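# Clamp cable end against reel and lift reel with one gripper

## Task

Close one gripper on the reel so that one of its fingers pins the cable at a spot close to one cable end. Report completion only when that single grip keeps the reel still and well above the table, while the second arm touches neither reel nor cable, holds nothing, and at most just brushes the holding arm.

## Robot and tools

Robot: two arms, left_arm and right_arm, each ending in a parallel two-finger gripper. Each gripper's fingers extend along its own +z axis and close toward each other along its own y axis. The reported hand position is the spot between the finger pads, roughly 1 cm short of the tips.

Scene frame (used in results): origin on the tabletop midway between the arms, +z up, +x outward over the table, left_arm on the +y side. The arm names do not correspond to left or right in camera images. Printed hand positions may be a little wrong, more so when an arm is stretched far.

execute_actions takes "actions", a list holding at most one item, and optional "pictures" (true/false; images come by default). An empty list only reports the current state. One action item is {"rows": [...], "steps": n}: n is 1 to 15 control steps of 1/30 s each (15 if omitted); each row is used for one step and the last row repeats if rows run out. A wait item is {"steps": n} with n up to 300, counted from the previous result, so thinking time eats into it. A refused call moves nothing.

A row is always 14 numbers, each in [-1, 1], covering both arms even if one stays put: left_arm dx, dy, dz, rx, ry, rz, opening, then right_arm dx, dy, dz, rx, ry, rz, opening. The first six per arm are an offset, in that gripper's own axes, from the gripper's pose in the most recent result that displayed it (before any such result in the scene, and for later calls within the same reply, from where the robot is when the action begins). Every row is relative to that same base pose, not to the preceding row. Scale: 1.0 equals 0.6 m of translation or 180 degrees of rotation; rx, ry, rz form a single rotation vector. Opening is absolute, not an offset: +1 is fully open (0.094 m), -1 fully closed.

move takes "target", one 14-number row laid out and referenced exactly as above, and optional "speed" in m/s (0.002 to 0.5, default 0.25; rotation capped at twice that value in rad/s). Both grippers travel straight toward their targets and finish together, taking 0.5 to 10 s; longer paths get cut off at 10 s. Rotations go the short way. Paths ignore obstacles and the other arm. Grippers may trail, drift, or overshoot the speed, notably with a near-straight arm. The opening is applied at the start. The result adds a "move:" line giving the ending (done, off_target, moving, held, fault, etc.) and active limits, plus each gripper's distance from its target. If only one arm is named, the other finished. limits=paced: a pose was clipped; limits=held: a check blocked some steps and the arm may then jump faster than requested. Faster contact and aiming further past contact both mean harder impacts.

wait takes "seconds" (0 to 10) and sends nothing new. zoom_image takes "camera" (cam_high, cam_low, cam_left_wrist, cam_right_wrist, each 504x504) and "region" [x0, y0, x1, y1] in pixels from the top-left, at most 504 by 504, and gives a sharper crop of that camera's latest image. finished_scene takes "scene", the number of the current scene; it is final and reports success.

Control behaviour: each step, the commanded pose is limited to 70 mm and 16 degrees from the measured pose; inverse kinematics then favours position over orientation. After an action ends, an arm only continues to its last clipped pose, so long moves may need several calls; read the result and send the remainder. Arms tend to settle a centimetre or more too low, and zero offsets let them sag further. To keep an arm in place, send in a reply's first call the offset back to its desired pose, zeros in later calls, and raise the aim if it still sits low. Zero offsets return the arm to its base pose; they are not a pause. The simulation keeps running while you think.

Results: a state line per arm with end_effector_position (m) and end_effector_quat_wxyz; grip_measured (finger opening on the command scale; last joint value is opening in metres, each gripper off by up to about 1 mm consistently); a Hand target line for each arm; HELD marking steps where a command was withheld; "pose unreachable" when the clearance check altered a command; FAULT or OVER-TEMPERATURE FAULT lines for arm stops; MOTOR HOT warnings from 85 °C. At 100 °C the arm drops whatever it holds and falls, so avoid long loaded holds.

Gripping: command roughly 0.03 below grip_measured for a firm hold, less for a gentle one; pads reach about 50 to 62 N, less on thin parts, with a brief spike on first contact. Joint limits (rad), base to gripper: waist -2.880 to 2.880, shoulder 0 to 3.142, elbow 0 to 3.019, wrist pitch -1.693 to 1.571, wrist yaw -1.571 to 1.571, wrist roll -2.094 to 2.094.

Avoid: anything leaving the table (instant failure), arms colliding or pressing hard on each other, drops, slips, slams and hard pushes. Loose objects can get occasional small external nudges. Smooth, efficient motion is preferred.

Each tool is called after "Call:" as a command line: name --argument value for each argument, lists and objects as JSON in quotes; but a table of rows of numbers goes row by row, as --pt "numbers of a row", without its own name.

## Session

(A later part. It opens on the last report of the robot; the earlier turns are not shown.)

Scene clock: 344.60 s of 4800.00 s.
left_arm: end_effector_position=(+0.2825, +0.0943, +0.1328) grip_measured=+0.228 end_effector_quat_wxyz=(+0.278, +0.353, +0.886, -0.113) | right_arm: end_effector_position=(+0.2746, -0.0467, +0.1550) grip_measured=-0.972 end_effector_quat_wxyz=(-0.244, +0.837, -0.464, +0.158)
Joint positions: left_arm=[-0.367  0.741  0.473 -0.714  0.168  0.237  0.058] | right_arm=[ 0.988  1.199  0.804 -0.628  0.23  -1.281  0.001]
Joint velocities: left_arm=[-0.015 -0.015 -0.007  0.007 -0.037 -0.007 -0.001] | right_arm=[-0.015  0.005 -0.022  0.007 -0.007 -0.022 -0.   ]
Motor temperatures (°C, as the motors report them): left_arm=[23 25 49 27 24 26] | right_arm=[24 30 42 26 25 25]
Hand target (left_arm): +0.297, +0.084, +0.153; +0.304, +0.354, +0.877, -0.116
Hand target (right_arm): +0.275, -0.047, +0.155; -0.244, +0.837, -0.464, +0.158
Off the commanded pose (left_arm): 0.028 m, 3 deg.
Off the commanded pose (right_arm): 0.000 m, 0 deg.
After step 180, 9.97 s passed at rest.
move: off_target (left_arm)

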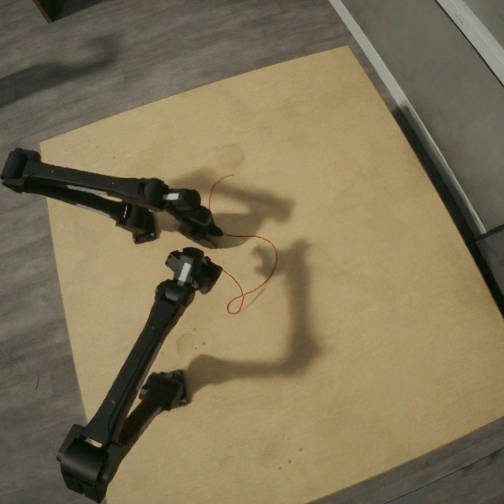

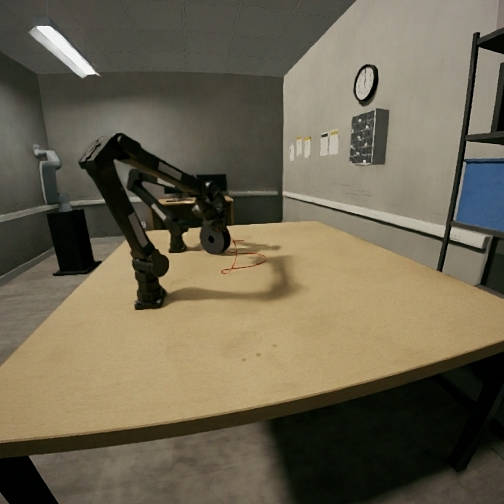

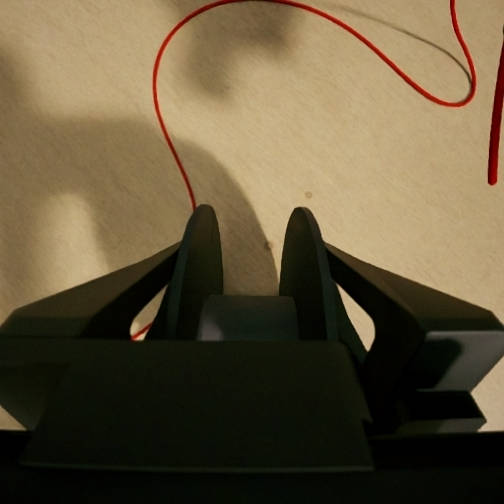

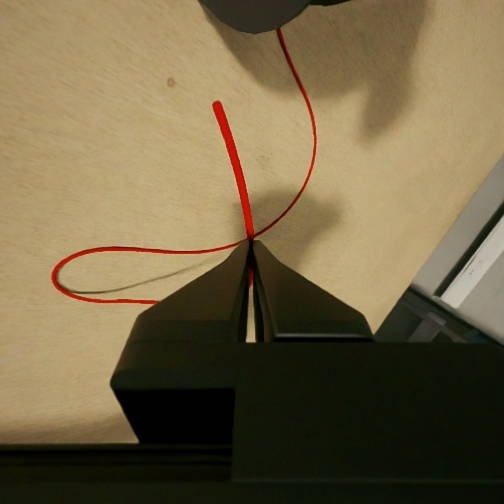

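Call:
move --target '[0, 0, 0, 0, 0, 0, 1, -0.019, -0.071, 0.101, 0.139, 0, 0, -1]' --speed 0.1

Scene clock: 376.23 s of 4800.00 s.
left_arm: end_effector_position=(+0.2828, +0.0942, +0.1329) grip_measured=+1.000 end_effector_quat_wxyz=(+0.279, +0.353, +0.886, -0.113) | right_arm: end_effector_position=(+0.3296, -0.0018, +0.1338) grip_measured=-0.972 end_effector_quat_wxyz=(-0.419, +0.763, -0.425, +0.250)
Joint positions: left_arm=[-0.367  0.742  0.473 -0.712  0.168  0.237  0.094] | right_arm=[ 0.988  1.36   0.646  0.127  0.327 -1.389  0.001]
Joint velocities: left_arm=[-0.024 -0.005 -0.007  0.007 -0.066 -0.007 -0.001] | right_arm=[-0.005 -0.015  0.007  0.032  0.125 -0.022 -0.001]
Motor temperatures (°C, as the motors report them): left_arm=[23 24 53 27 24 26] | right_arm=[24 30 42 26 25 25]
Hand target (left_arm): +0.282, +0.094, +0.133; +0.278, +0.353, +0.886, -0.113
Hand target (right_arm): +0.329, -0.001, +0.129; -0.419, +0.764, -0.419, +0.254
Off the commanded pose (left_arm): 0.000 m, 0 deg.
Off the commanded pose (right_arm): 0.006 m, 1 deg.
After step 180, 23.13 s passed at rest.
move: done

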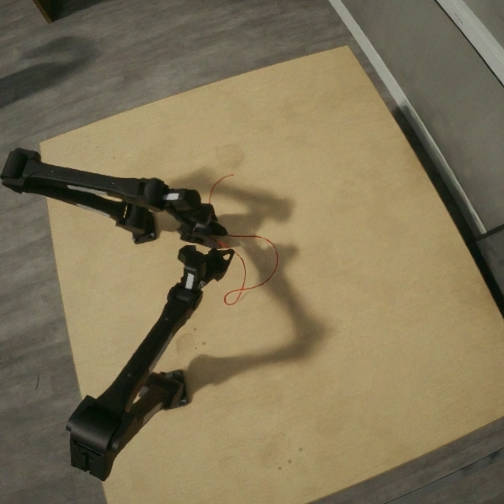

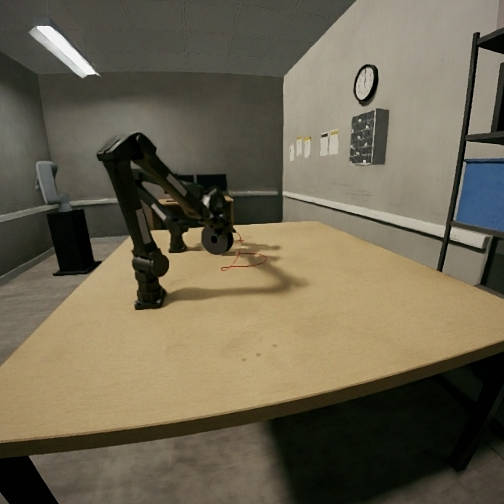

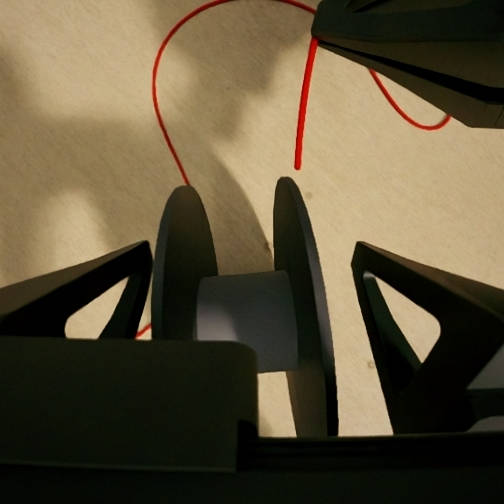

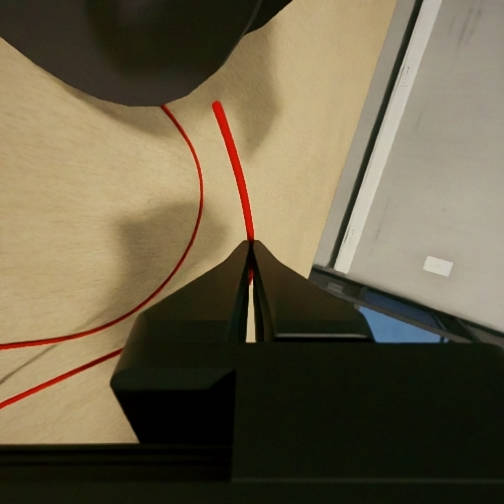

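Call:
move --target '[0, 0, 0.045, 0, 0, 0, 1, 0.005, 0.032, -0.003, 0.003, -0.0895, -0.055, -1]' --speed 0.06

Scene clock: 404.13 s of 4800.00 s.
left_arm: end_effector_position=(+0.3009, +0.0813, +0.1349) grip_measured=+1.000 end_effector_quat_wxyz=(+0.306, +0.347, +0.878, -0.121) | right_arm: end_effector_position=(+0.3187, -0.0081, +0.1138) grip_measured=-0.972 end_effector_quat_wxyz=(-0.447, +0.825, -0.302, +0.167)
Joint positions: left_arm=[-0.378  0.791  0.473 -0.601  0.168  0.215  0.094] | right_arm=[ 0.862  1.355  0.58   0.197 -0.063 -1.619  0.001]
Joint velocities: left_arm=[-0.005  0.015  0.017  0.012 -0.037 -0.007 -0.   ] | right_arm=[ 0.005  0.005 -0.002  0.002 -0.081 -0.022  0.001]
Motor temperatures (°C, as the motors report them): left_arm=[23 24 49 27 24 26] | right_arm=[24 30 40 26 25 25]
Hand target (left_arm): +0.293, +0.084, +0.112; +0.279, +0.353, +0.886, -0.113
Hand target (right_arm): +0.321, -0.010, +0.118; -0.456, +0.821, -0.295, +0.175
Off the commanded pose (left_arm): 0.025 m, 3 deg.
Off the commanded pose (right_arm): 0.006 m, 2 deg.
After step 180, 18.90 s passed at rest.
move: off_target (left_arm)

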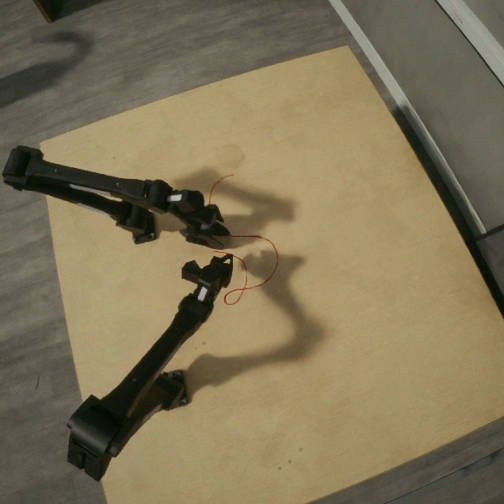

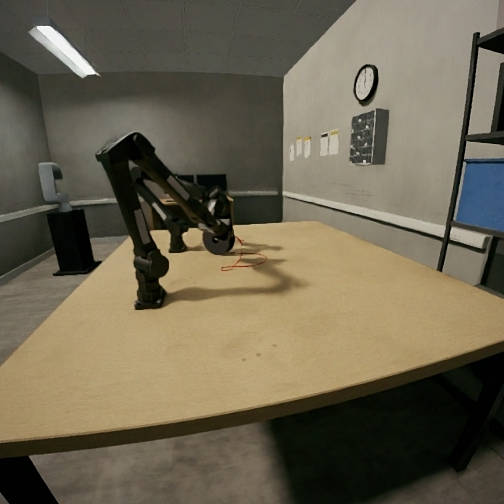

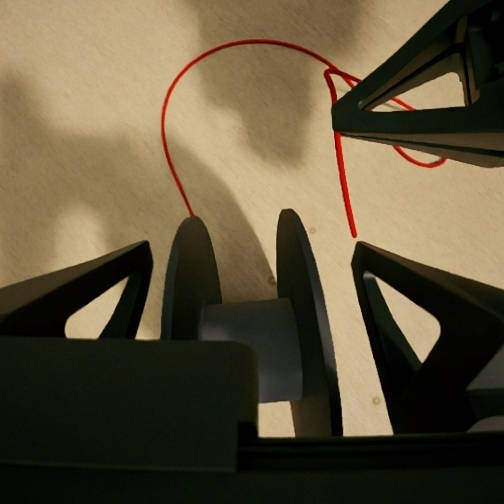

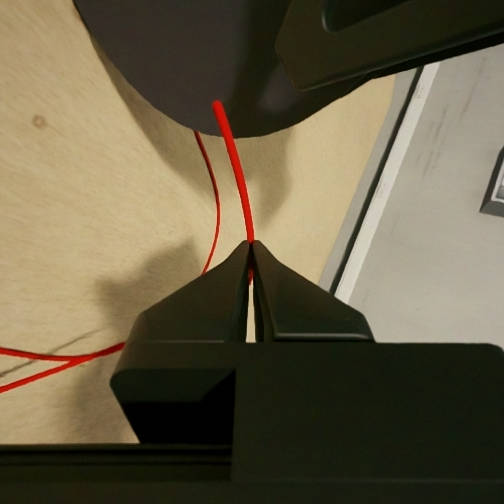

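Call:
move --target '[0, 0, 0, 0, 0, 0, 1, -0.074, -0.046, -0.007, 0, 0, 0, -1]' --speed 0.05

Scene clock: 432.77 s of 4800.00 s.
left_arm: end_effector_position=(+0.3009, +0.0813, +0.1367) grip_measured=+1.000 end_effector_quat_wxyz=(+0.309, +0.346, +0.878, -0.121) | right_arm: end_effector_position=(+0.2822, +0.0122, +0.1129) grip_measured=-0.972 end_effector_quat_wxyz=(-0.428, +0.836, -0.299, +0.166)
Joint positions: left_arm=[-0.378  0.785  0.473 -0.601  0.168  0.214  0.094] | right_arm=[ 0.984  1.326  0.58   0.128  0.042 -1.567  0.001]
Joint velocities: left_arm=[-0.015 -0.015 -0.007 -0.007 -0.007  0.007 -0.   ] | right_arm=[-0.015 -0.005 -0.012  0.002 -0.051 -0.022  0.   ]
Motor temperatures (°C, as the motors report them): left_arm=[23 24 47 27 24 26] | right_arm=[24 30 40 26 25 25]
Hand target (left_arm): +0.301, +0.081, +0.135; +0.306, +0.347, +0.878, -0.121
Hand target (right_arm): +0.292, +0.028, +0.139; -0.446, +0.826, -0.301, +0.169
Off the commanded pose (left_arm): 0.002 m, 0 deg.
Off the commanded pose (right_arm): 0.033 m, 3 deg.
After step 180, 21.27 s passed at rest.
move: off_target (right_arm)

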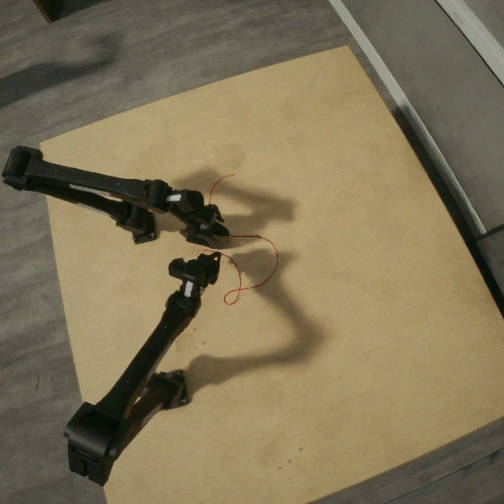

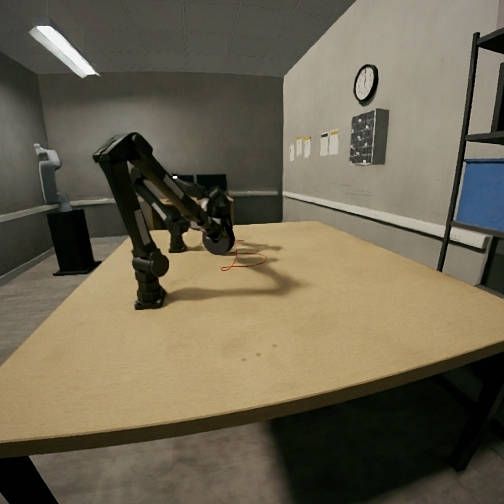

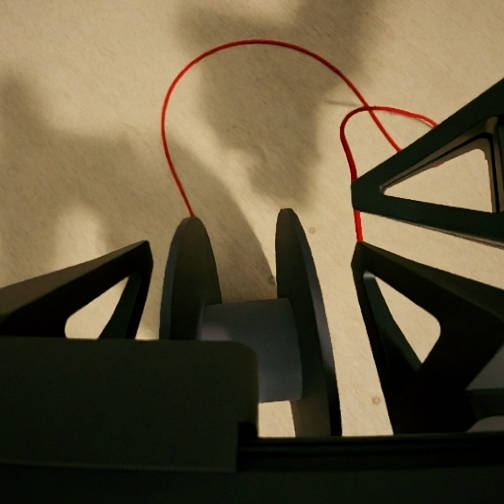

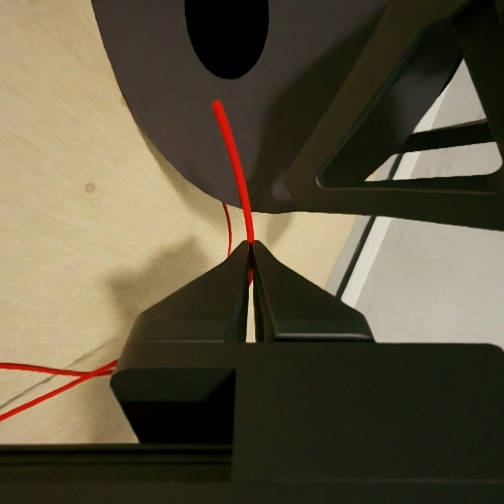

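Call:
move --target '[0, 0, 0, 0, 0, 0, 1, 0.004, -0.058, 0.043, 0, 0, 0, -1]' --speed 0.05

Scene clock: 444.23 s of 4800.00 s.
left_arm: end_effector_position=(+0.3009, +0.0813, +0.1367) grip_measured=+1.000 end_effector_quat_wxyz=(+0.309, +0.346, +0.878, -0.121) | right_arm: end_effector_position=(+0.2974, +0.0316, +0.1175) grip_measured=-0.972 end_effector_quat_wxyz=(-0.425, +0.838, -0.300, +0.164)
Joint positions: left_arm=[-0.378  0.785  0.473 -0.601  0.168  0.214  0.094] | right_arm=[ 0.983  1.381  0.654  0.102  0.038 -1.566  0.001]
Joint velocities: left_arm=[-0.015  0.005 -0.012 -0.007  0.007 -0.007 -0.001] | right_arm=[-0.015  0.005  0.002 -0.007  0.051  0.007 -0.   ]
Motor temperatures (°C, as the motors report them): left_arm=[23 24 48 27 24 26] | right_arm=[24 30 43 26 25 25]
Hand target (left_arm): +0.301, +0.081, +0.137; +0.309, +0.346, +0.878, -0.121
Hand target (right_arm): +0.310, +0.042, +0.128; -0.428, +0.836, -0.299, +0.166
Off the commanded pose (left_arm): 0.000 m, 0 deg.
Off the commanded pose (right_arm): 0.019 m, 0 deg.
After step 180, 4.30 s passed at rest.
move: off_target (right_arm)

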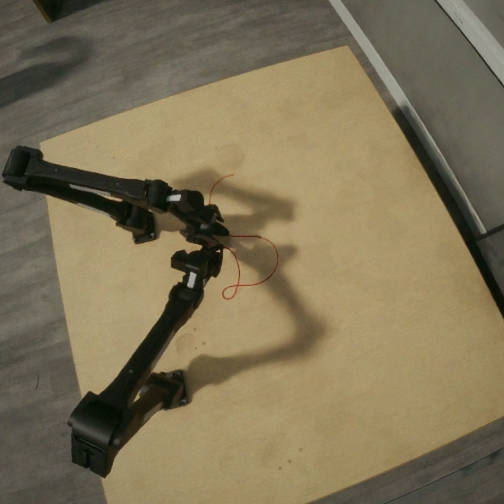

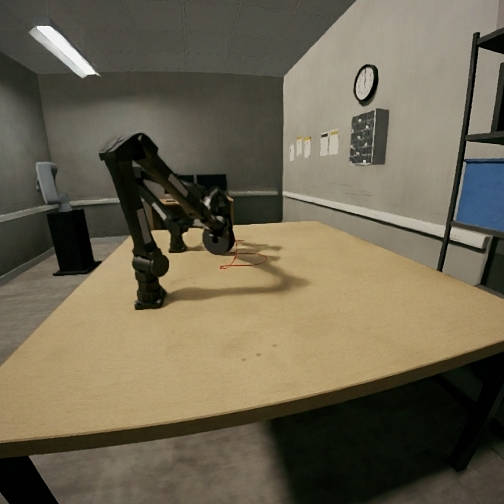

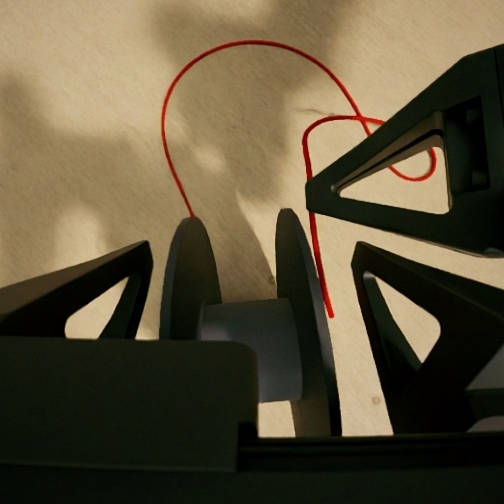

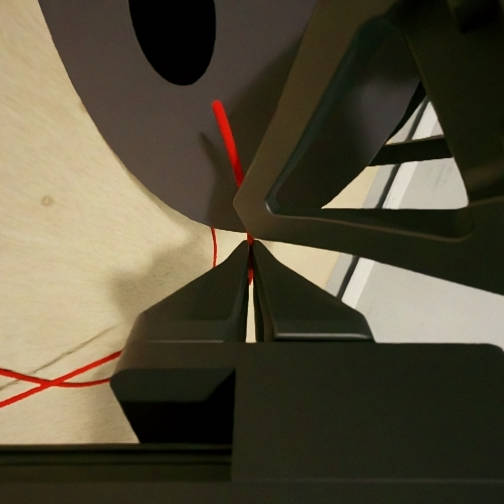

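Call:
move --target '[0, 0, 0, 0, 0, 0, 1, 0.0, -0.063, -0.041, 0, 0, 0, -1]' --speed 0.05

Scene clock: 453.83 s of 4800.00 s.
left_arm: end_effector_position=(+0.3009, +0.0813, +0.1367) grip_measured=+1.000 end_effector_quat_wxyz=(+0.309, +0.346, +0.878, -0.121) | right_arm: end_effector_position=(+0.2879, +0.0195, +0.1373) grip_measured=-0.972 end_effector_quat_wxyz=(-0.410, +0.846, -0.303, +0.159)
Joint positions: left_arm=[-0.378  0.785  0.473 -0.601  0.168  0.214  0.094] | right_arm=[ 0.983  1.294  0.664 -0.03   0.038 -1.566  0.001]
Joint velocities: left_arm=[ 0.005 -0.015 -0.012 -0.002 -0.007  0.007 -0.   ] | right_arm=[-0.034 -0.005 -0.012 -0.012 -0.051 -0.007 -0.   ]
Motor temperatures (°C, as the motors report them): left_arm=[23 24 48 27 24 26] | right_arm=[24 30 44 26 25 25]
Hand target (left_arm): +0.301, +0.081, +0.137; +0.309, +0.346, +0.878, -0.121
Hand target (right_arm): +0.297, +0.032, +0.162; -0.426, +0.838, -0.300, +0.164
Off the commanded pose (left_arm): 0.000 m, 0 deg.
Off the commanded pose (right_arm): 0.031 m, 2 deg.
After step 180, 2.30 s passed at rest.
move: off_target (right_arm)

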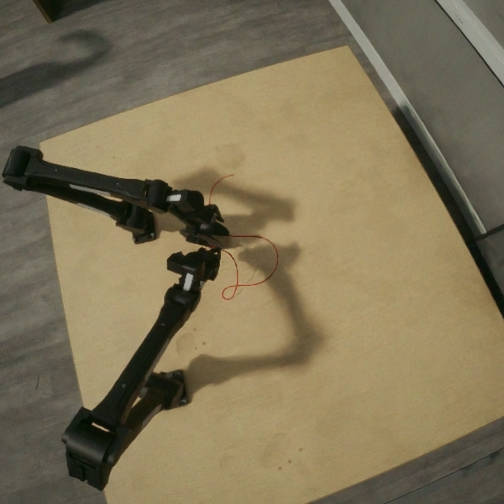

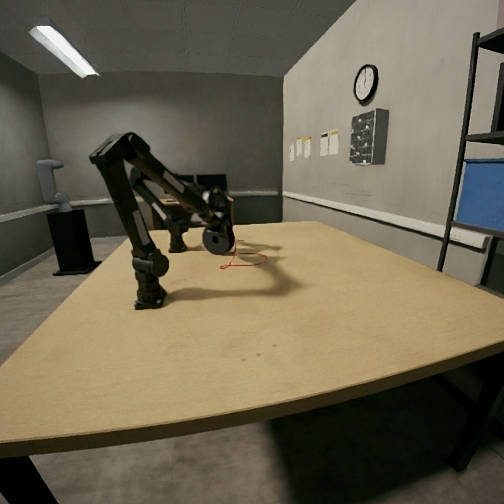

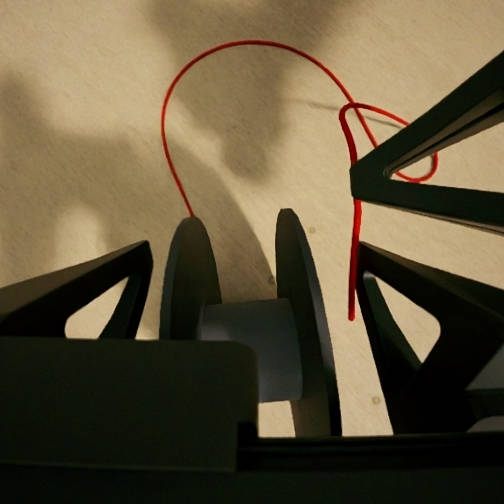

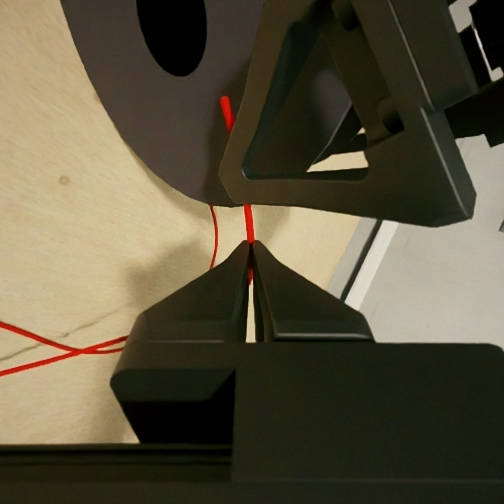

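Call:
execute_actions --actions '[{"rows": [[0, 0, 0, 0, 0, 0, 0.1, 0, -0.02, 0.03, 0, 0, 0, -1]], "steps": 15}]' --pictures false

Call:
execute_actions --actions '[{"steps": 20}]'

Scene clock: 462.63 s of 4800.00 s.
left_arm: end_effector_position=(+0.3005, +0.0807, +0.1367) grip_measured=+0.282 end_effector_quat_wxyz=(+0.309, +0.346, +0.877, -0.123) | right_arm: end_effector_position=(+0.2897, +0.0235, +0.1223) grip_measured=-0.972 end_effector_quat_wxyz=(-0.397, +0.853, -0.304, +0.152)
Joint positions: left_arm=[-0.378  0.785  0.473 -0.601  0.171  0.212  0.06 ] | right_arm=[ 0.983  1.338  0.675 -0.03   0.034 -1.566  0.001]
Joint velocities: left_arm=[-0.005 -0.005  0.002 -0.007 -0.022 -0.051  0.   ] | right_arm=[ 0.005 -0.024 -0.022  0.002  0.022 -0.139  0.001]
Motor temperatures (°C, as the motors report them): left_arm=[23 24 48 27 24 26] | right_arm=[24 30 46 26 25 25]
Hand target (left_arm): +0.301, +0.081, +0.137; +0.309, +0.346, +0.878, -0.121
Hand target (right_arm): +0.301, +0.035, +0.137; -0.410, +0.846, -0.303, +0.159
Off the commanded pose (left_arm): 0.001 m, 0 deg.
Off the commanded pose (right_arm): 0.022 m, 2 deg.
Steps of this call (steps 1 to 180: nothing new was sent; then 2.30 s passed at rest; steps 181 to 195: all 15 steps of this action). Readings (end_effector_position):
181: left_arm (+0.3009, +0.0813, +0.1367) | right_arm (+0.2880, +0.0196, +0.1361)
182: left_arm (+0.3009, +0.0813, +0.1367) | right_arm (+0.2885, +0.0202, +0.1344)
184: left_arm (+0.3008, +0.0812, +0.1367) | right_arm (+0.2894, +0.0215, +0.1281)
188: left_arm (+0.3005, +0.0807, +0.1367) | right_arm (+0.2897, +0.0235, +0.1223)
195: the state above

Scene clock: 463.30 s of 4800.00 s.
left_arm: end_effector_position=(+0.3005, +0.0807, +0.1367) grip_measured=+0.282 end_effector_quat_wxyz=(+0.309, +0.346, +0.877, -0.123) | right_arm: end_effector_position=(+0.2897, +0.0235, +0.1223) grip_measured=-0.972 end_effector_quat_wxyz=(-0.397, +0.853, -0.304, +0.152)
Joint positions: left_arm=[-0.378  0.785  0.473 -0.601  0.171  0.212  0.06 ] | right_arm=[ 0.983  1.338  0.675 -0.03   0.034 -1.566  0.001]
Joint velocities: left_arm=[-0.005 -0.024  0.012  0.007  0.022 -0.037  0.   ] | right_arm=[-0.005 -0.005  0.012 -0.017  0.037 -0.022 -0.   ]
Motor temperatures (°C, as the motors report them): left_arm=[23 24 48 27 24 26] | right_arm=[24 30 46 26 25 25]
Hand target (left_arm): +0.301, +0.081, +0.137; +0.309, +0.346, +0.878, -0.121
Hand target (right_arm): +0.301, +0.035, +0.137; -0.410, +0.846, -0.303, +0.159
Off the commanded pose (left_arm): 0.001 m, 0 deg.
Off the commanded pose (right_arm): 0.022 m, 2 deg.
Steps of this call (steps 1 to 20: nothing new was sent). Readings (end_effector_position):
1: left_arm (+0.3005, +0.0807, +0.1367) | right_arm (+0.2897, +0.0235, +0.1223)
2: left_arm (+0.3005, +0.0807, +0.1367) | right_arm (+0.2897, +0.0235, +0.1223)
4: left_arm (+0.3005, +0.0807, +0.1367) | right_arm (+0.2897, +0.0235, +0.1223)
8: left_arm (+0.3005, +0.0807, +0.1367) | right_arm (+0.2897, +0.0235, +0.1223)
20: the state above

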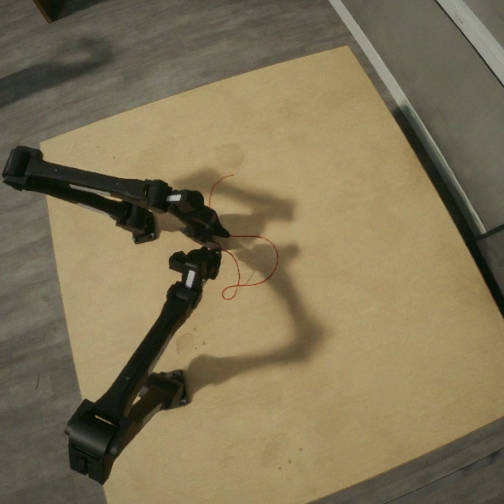

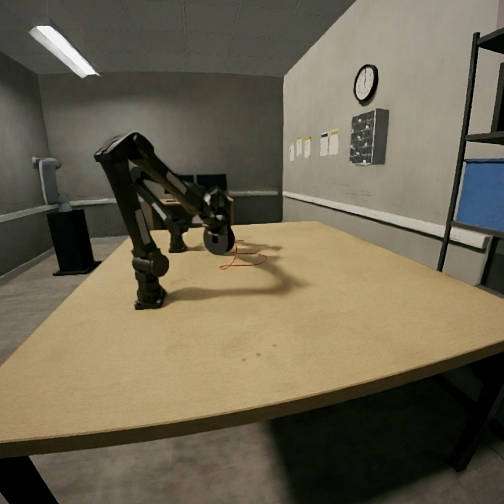

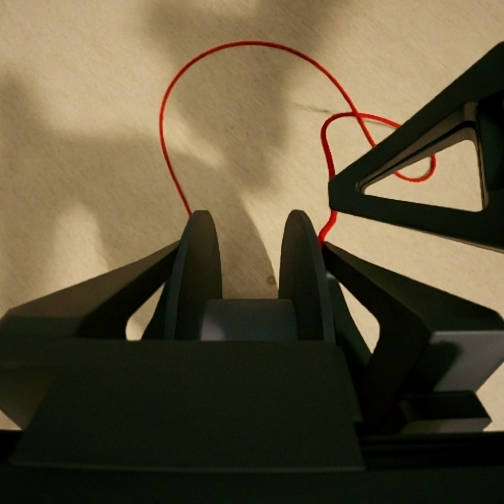

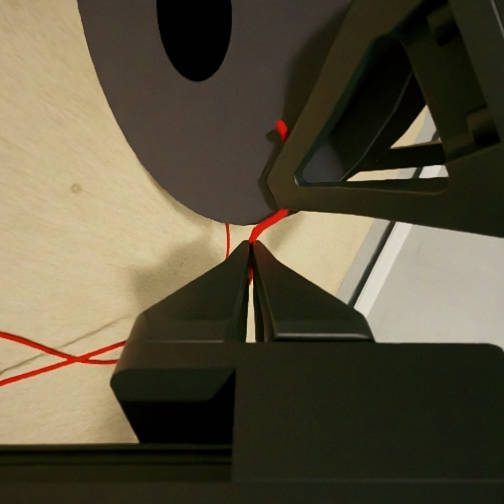

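Call:
execute_actions --actions '[{"rows": [[0, 0, 0, 0, 0, 0, 0.15, 0, 0, 0, 0, 0, 0, -0.5]], "steps": 15}]' --pictures false

Call:
move --target '[0, 0, 0, 0, 0, 0, 0.15, 0.0, 0.0, -0.3, 0, 0, 0, -0.5]' --speed 0.12

Scene clock: 474.80 s of 4800.00 s.
left_arm: end_effector_position=(+0.3005, +0.0807, +0.1367) grip_measured=+0.282 end_effector_quat_wxyz=(+0.309, +0.346, +0.877, -0.123) | right_arm: end_effector_position=(+0.2897, +0.0235, +0.1223) grip_measured=-0.502 end_effector_quat_wxyz=(-0.397, +0.853, -0.304, +0.152)
Joint positions: left_arm=[-0.378  0.785  0.473 -0.601  0.171  0.212  0.06 ] | right_arm=[ 0.983  1.338  0.675 -0.03   0.034 -1.566  0.023]
Joint velocities: left_arm=[ 0.005  0.005  0.007 -0.002 -0.037 -0.081  0.001] | right_arm=[-0.015 -0.005 -0.017 -0.007 -0.007 -0.007  0.   ]
Motor temperatures (°C, as the motors report them): left_arm=[23 24 49 27 23 26] | right_arm=[24 30 46 26 25 25]
Hand target (left_arm): +0.300, +0.081, +0.137; +0.309, +0.346, +0.877, -0.123
Hand target (right_arm): +0.290, +0.024, +0.122; -0.397, +0.853, -0.304, +0.152
Off the commanded pose (left_arm): 0.000 m, 0 deg.
Off the commanded pose (right_arm): 0.000 m, 0 deg.
Steps of this call (steps 1 to 180: nothing new was sent; then 5.00 s passed at rest; steps 181 to 195: all 15 steps of this action). Readings (end_effector_position):
181: left_arm (+0.3005, +0.0807, +0.1367) | right_arm (+0.2897, +0.0235, +0.1223)
182: left_arm (+0.3005, +0.0807, +0.1367) | right_arm (+0.2897, +0.0235, +0.1223)
184: left_arm (+0.3005, +0.0807, +0.1367) | right_arm (+0.2897, +0.0235, +0.1223)
188: left_arm (+0.3005, +0.0807, +0.1367) | right_arm (+0.2897, +0.0235, +0.1223)
195: the state above

Scene clock: 476.90 s of 4800.00 s.
left_arm: end_effector_position=(+0.3005, +0.0807, +0.1367) grip_measured=+0.282 end_effector_quat_wxyz=(+0.309, +0.346, +0.877, -0.123) | right_arm: end_effector_position=(+0.2020, -0.0812, +0.2363) grip_measured=-0.502 end_effector_quat_wxyz=(-0.406, +0.849, -0.299, +0.158)
Joint positions: left_arm=[-0.378  0.785  0.473 -0.601  0.171  0.212  0.06 ] | right_arm=[ 1.006  0.72   0.609 -0.56   0.054 -1.56   0.023]
Joint velocities: left_arm=[ 0.005  0.005 -0.007 -0.007  0.051 -0.095 -0.   ] | right_arm=[-0.015  0.005 -0.002 -0.002 -0.022  0.051  0.001]
Motor temperatures (°C, as the motors report them): left_arm=[23 24 49 27 23 26] | right_arm=[24 30 45 26 25 25]
Hand target (left_arm): +0.300, +0.081, +0.137; +0.309, +0.346, +0.877, -0.123
Hand target (right_arm): +0.199, -0.082, +0.232; -0.397, +0.853, -0.303, +0.153
Off the commanded pose (left_arm): 0.000 m, 0 deg.
Off the commanded pose (right_arm): 0.003 m, 1 deg.
move: done

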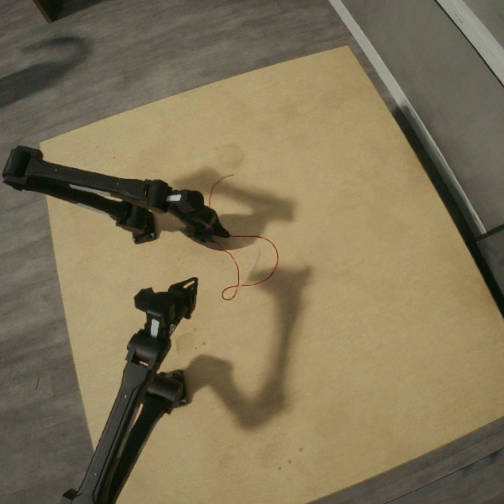

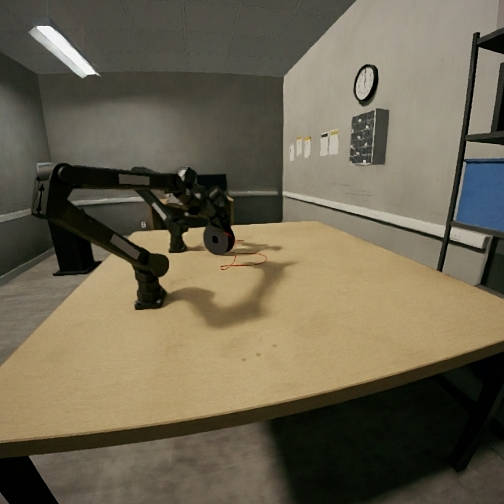

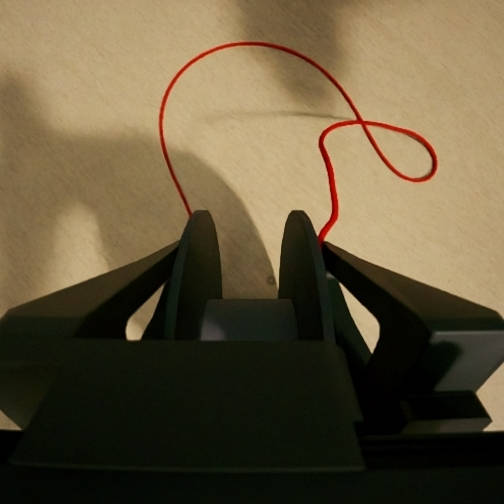

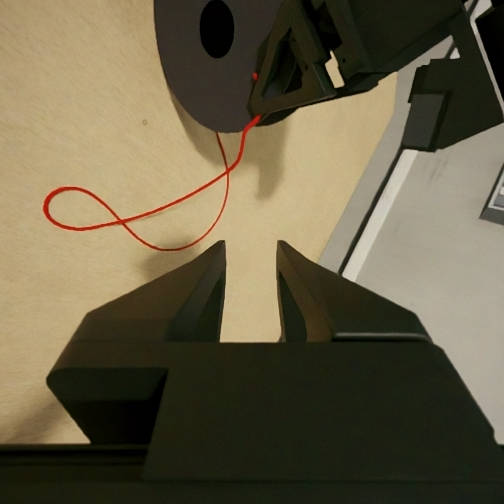

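Call:
move --target '[-0.34, 0.056, -0.325, 0, 0, 0, 0.15, 0.16, 0.105, -0.16, 0, 0, 0, 1]' --speed 0.1

Scene clock: 495.17 s of 4800.00 s.
left_arm: end_effector_position=(+0.3405, +0.0828, +0.3789) grip_measured=+0.282 end_effector_quat_wxyz=(+0.274, +0.345, +0.889, -0.122) | right_arm: end_effector_position=(+0.2065, -0.2269, +0.2470) grip_measured=+1.000 end_effector_quat_wxyz=(-0.417, +0.842, -0.308, +0.149)
Joint positions: left_arm=[-0.296  0.929  1.215 -1.284  0.22   0.277  0.06 ] | right_arm=[ 0.278  0.438  0.571 -0.909 -0.519 -2.017  0.094]
Joint velocities: left_arm=[ 0.005  0.024 -0.012 -0.002  0.022 -0.007  0.001] | right_arm=[ 0.005 -0.015 -0.007 -0.002  0.037  0.007  0.   ]
Motor temperatures (°C, as the motors report them): left_arm=[23 24 51 27 24 26] | right_arm=[24 29 45 26 25 25]
Hand target (left_arm): +0.346, +0.082, +0.416; +0.309, +0.346, +0.877, -0.124
Hand target (right_arm): +0.203, -0.228, +0.247; -0.414, +0.845, -0.304, +0.148
Off the commanded pose (left_arm): 0.039 m, 4 deg.
Off the commanded pose (right_arm): 0.005 m, 2 deg.
After step 180, 8.97 s passed at rest.
move: off_target (left_arm)

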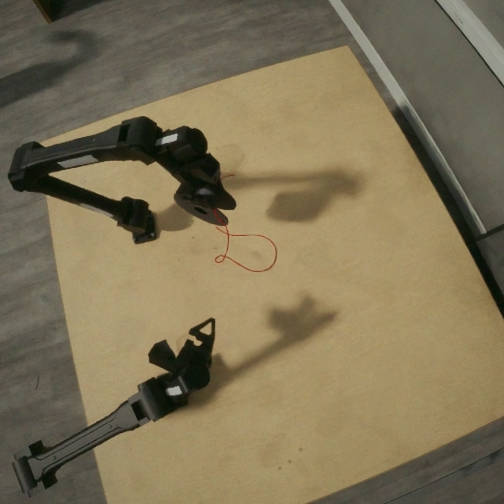

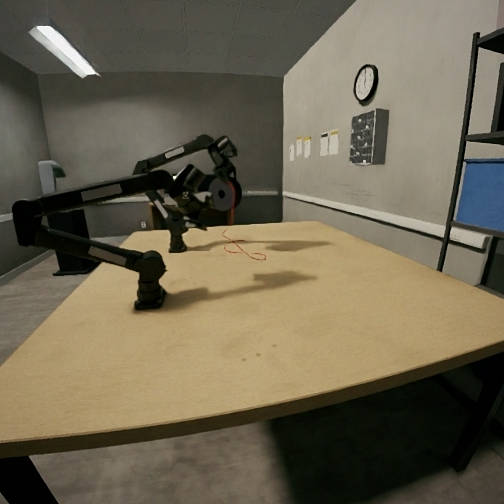

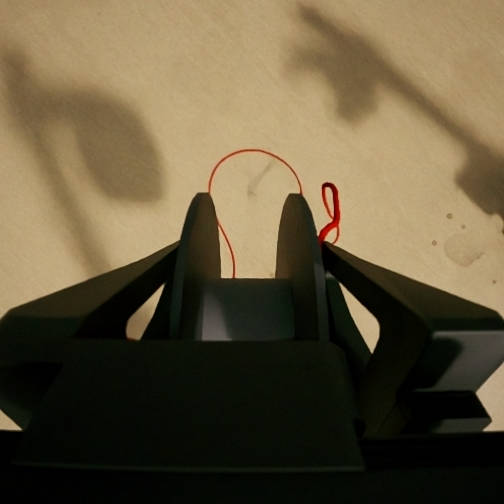

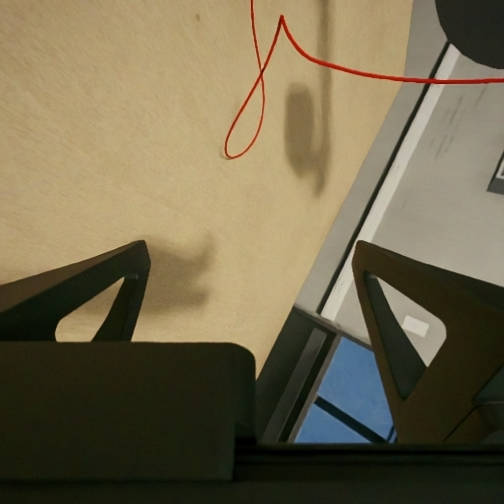

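Call:
wait --seconds 1.5

Scene clock: 501.07 s of 4800.00 s.
left_arm: end_effector_position=(+0.3405, +0.0827, +0.3787) grip_measured=+0.282 end_effector_quat_wxyz=(+0.273, +0.346, +0.889, -0.122) | right_arm: end_effector_position=(+0.2064, -0.2269, +0.2470) grip_measured=+1.000 end_effector_quat_wxyz=(-0.416, +0.843, -0.307, +0.150)
Joint positions: left_arm=[-0.296  0.93   1.215 -1.284  0.221  0.278  0.06 ] | right_arm=[ 0.278  0.438  0.571 -0.909 -0.519 -2.02   0.094]
Joint velocities: left_arm=[ 0.005  0.015  0.007  0.007  0.007 -0.022 -0.   ] | right_arm=[-0.005 -0.005  0.007 -0.012  0.066 -0.037  0.   ]
Motor temperatures (°C, as the motors report them): left_arm=[23 24 54 27 24 26] | right_arm=[24 29 44 26 25 25]
Hand target (left_arm): +0.346, +0.082, +0.416; +0.309, +0.346, +0.877, -0.124
Hand target (right_arm): +0.203, -0.228, +0.247; -0.414, +0.845, -0.304, +0.148
Off the commanded pose (left_arm): 0.039 m, 4 deg.
Off the commanded pose (right_arm): 0.005 m, 2 deg.
Steps of this call (steps 1 to 177: nothing new was sent). Readings (end_effector_position):
1: left_arm (+0.3406, +0.0827, +0.3787) | right_arm (+0.2065, -0.2269, +0.2470)
2: left_arm (+0.3406, +0.0827, +0.3787) | right_arm (+0.2065, -0.2269, +0.2470)
4: left_arm (+0.3406, +0.0827, +0.3787) | right_arm (+0.2064, -0.2269, +0.2470)
8: left_arm (+0.3406, +0.0827, +0.3787) | right_arm (+0.2064, -0.2269, +0.2470)
177: the state above

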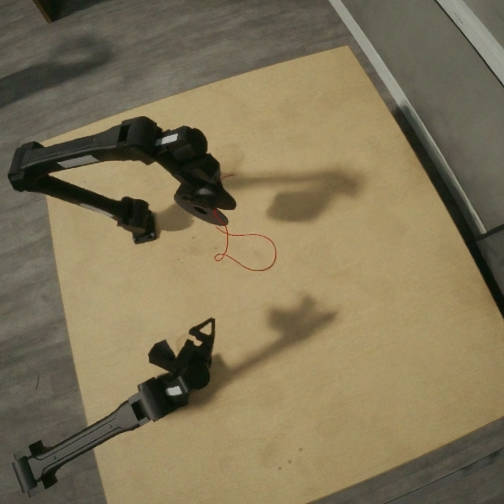

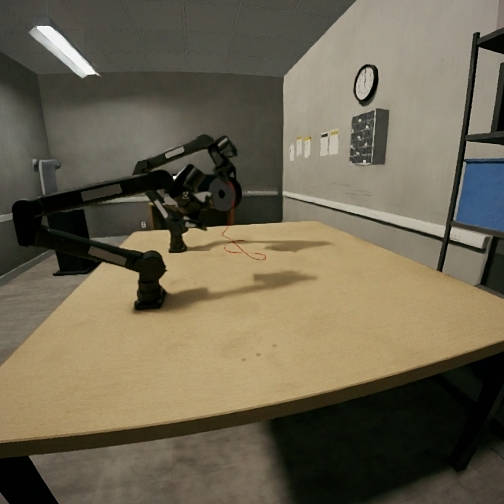

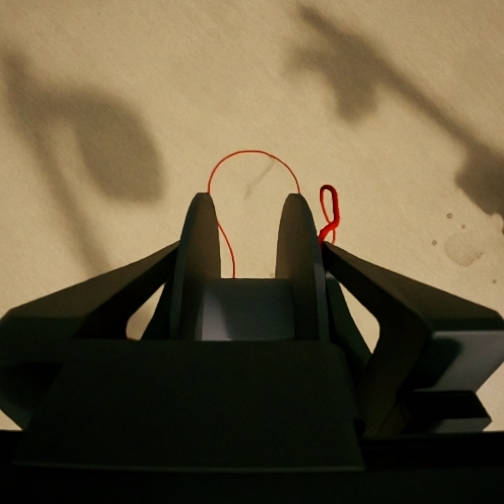

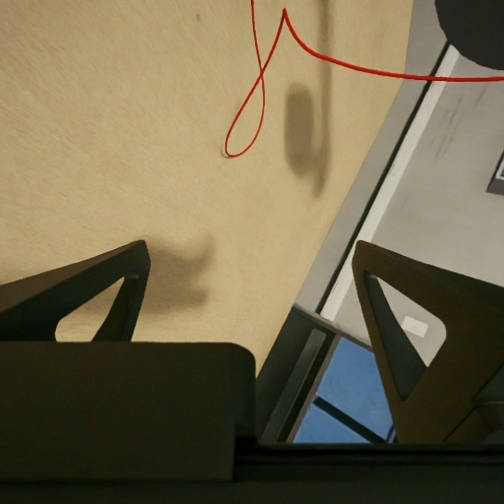

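The reel is steady with the cable still trapped, and the right arm is clear.

Call:
finished_scene --scene 2

The scene is finished: the task was done.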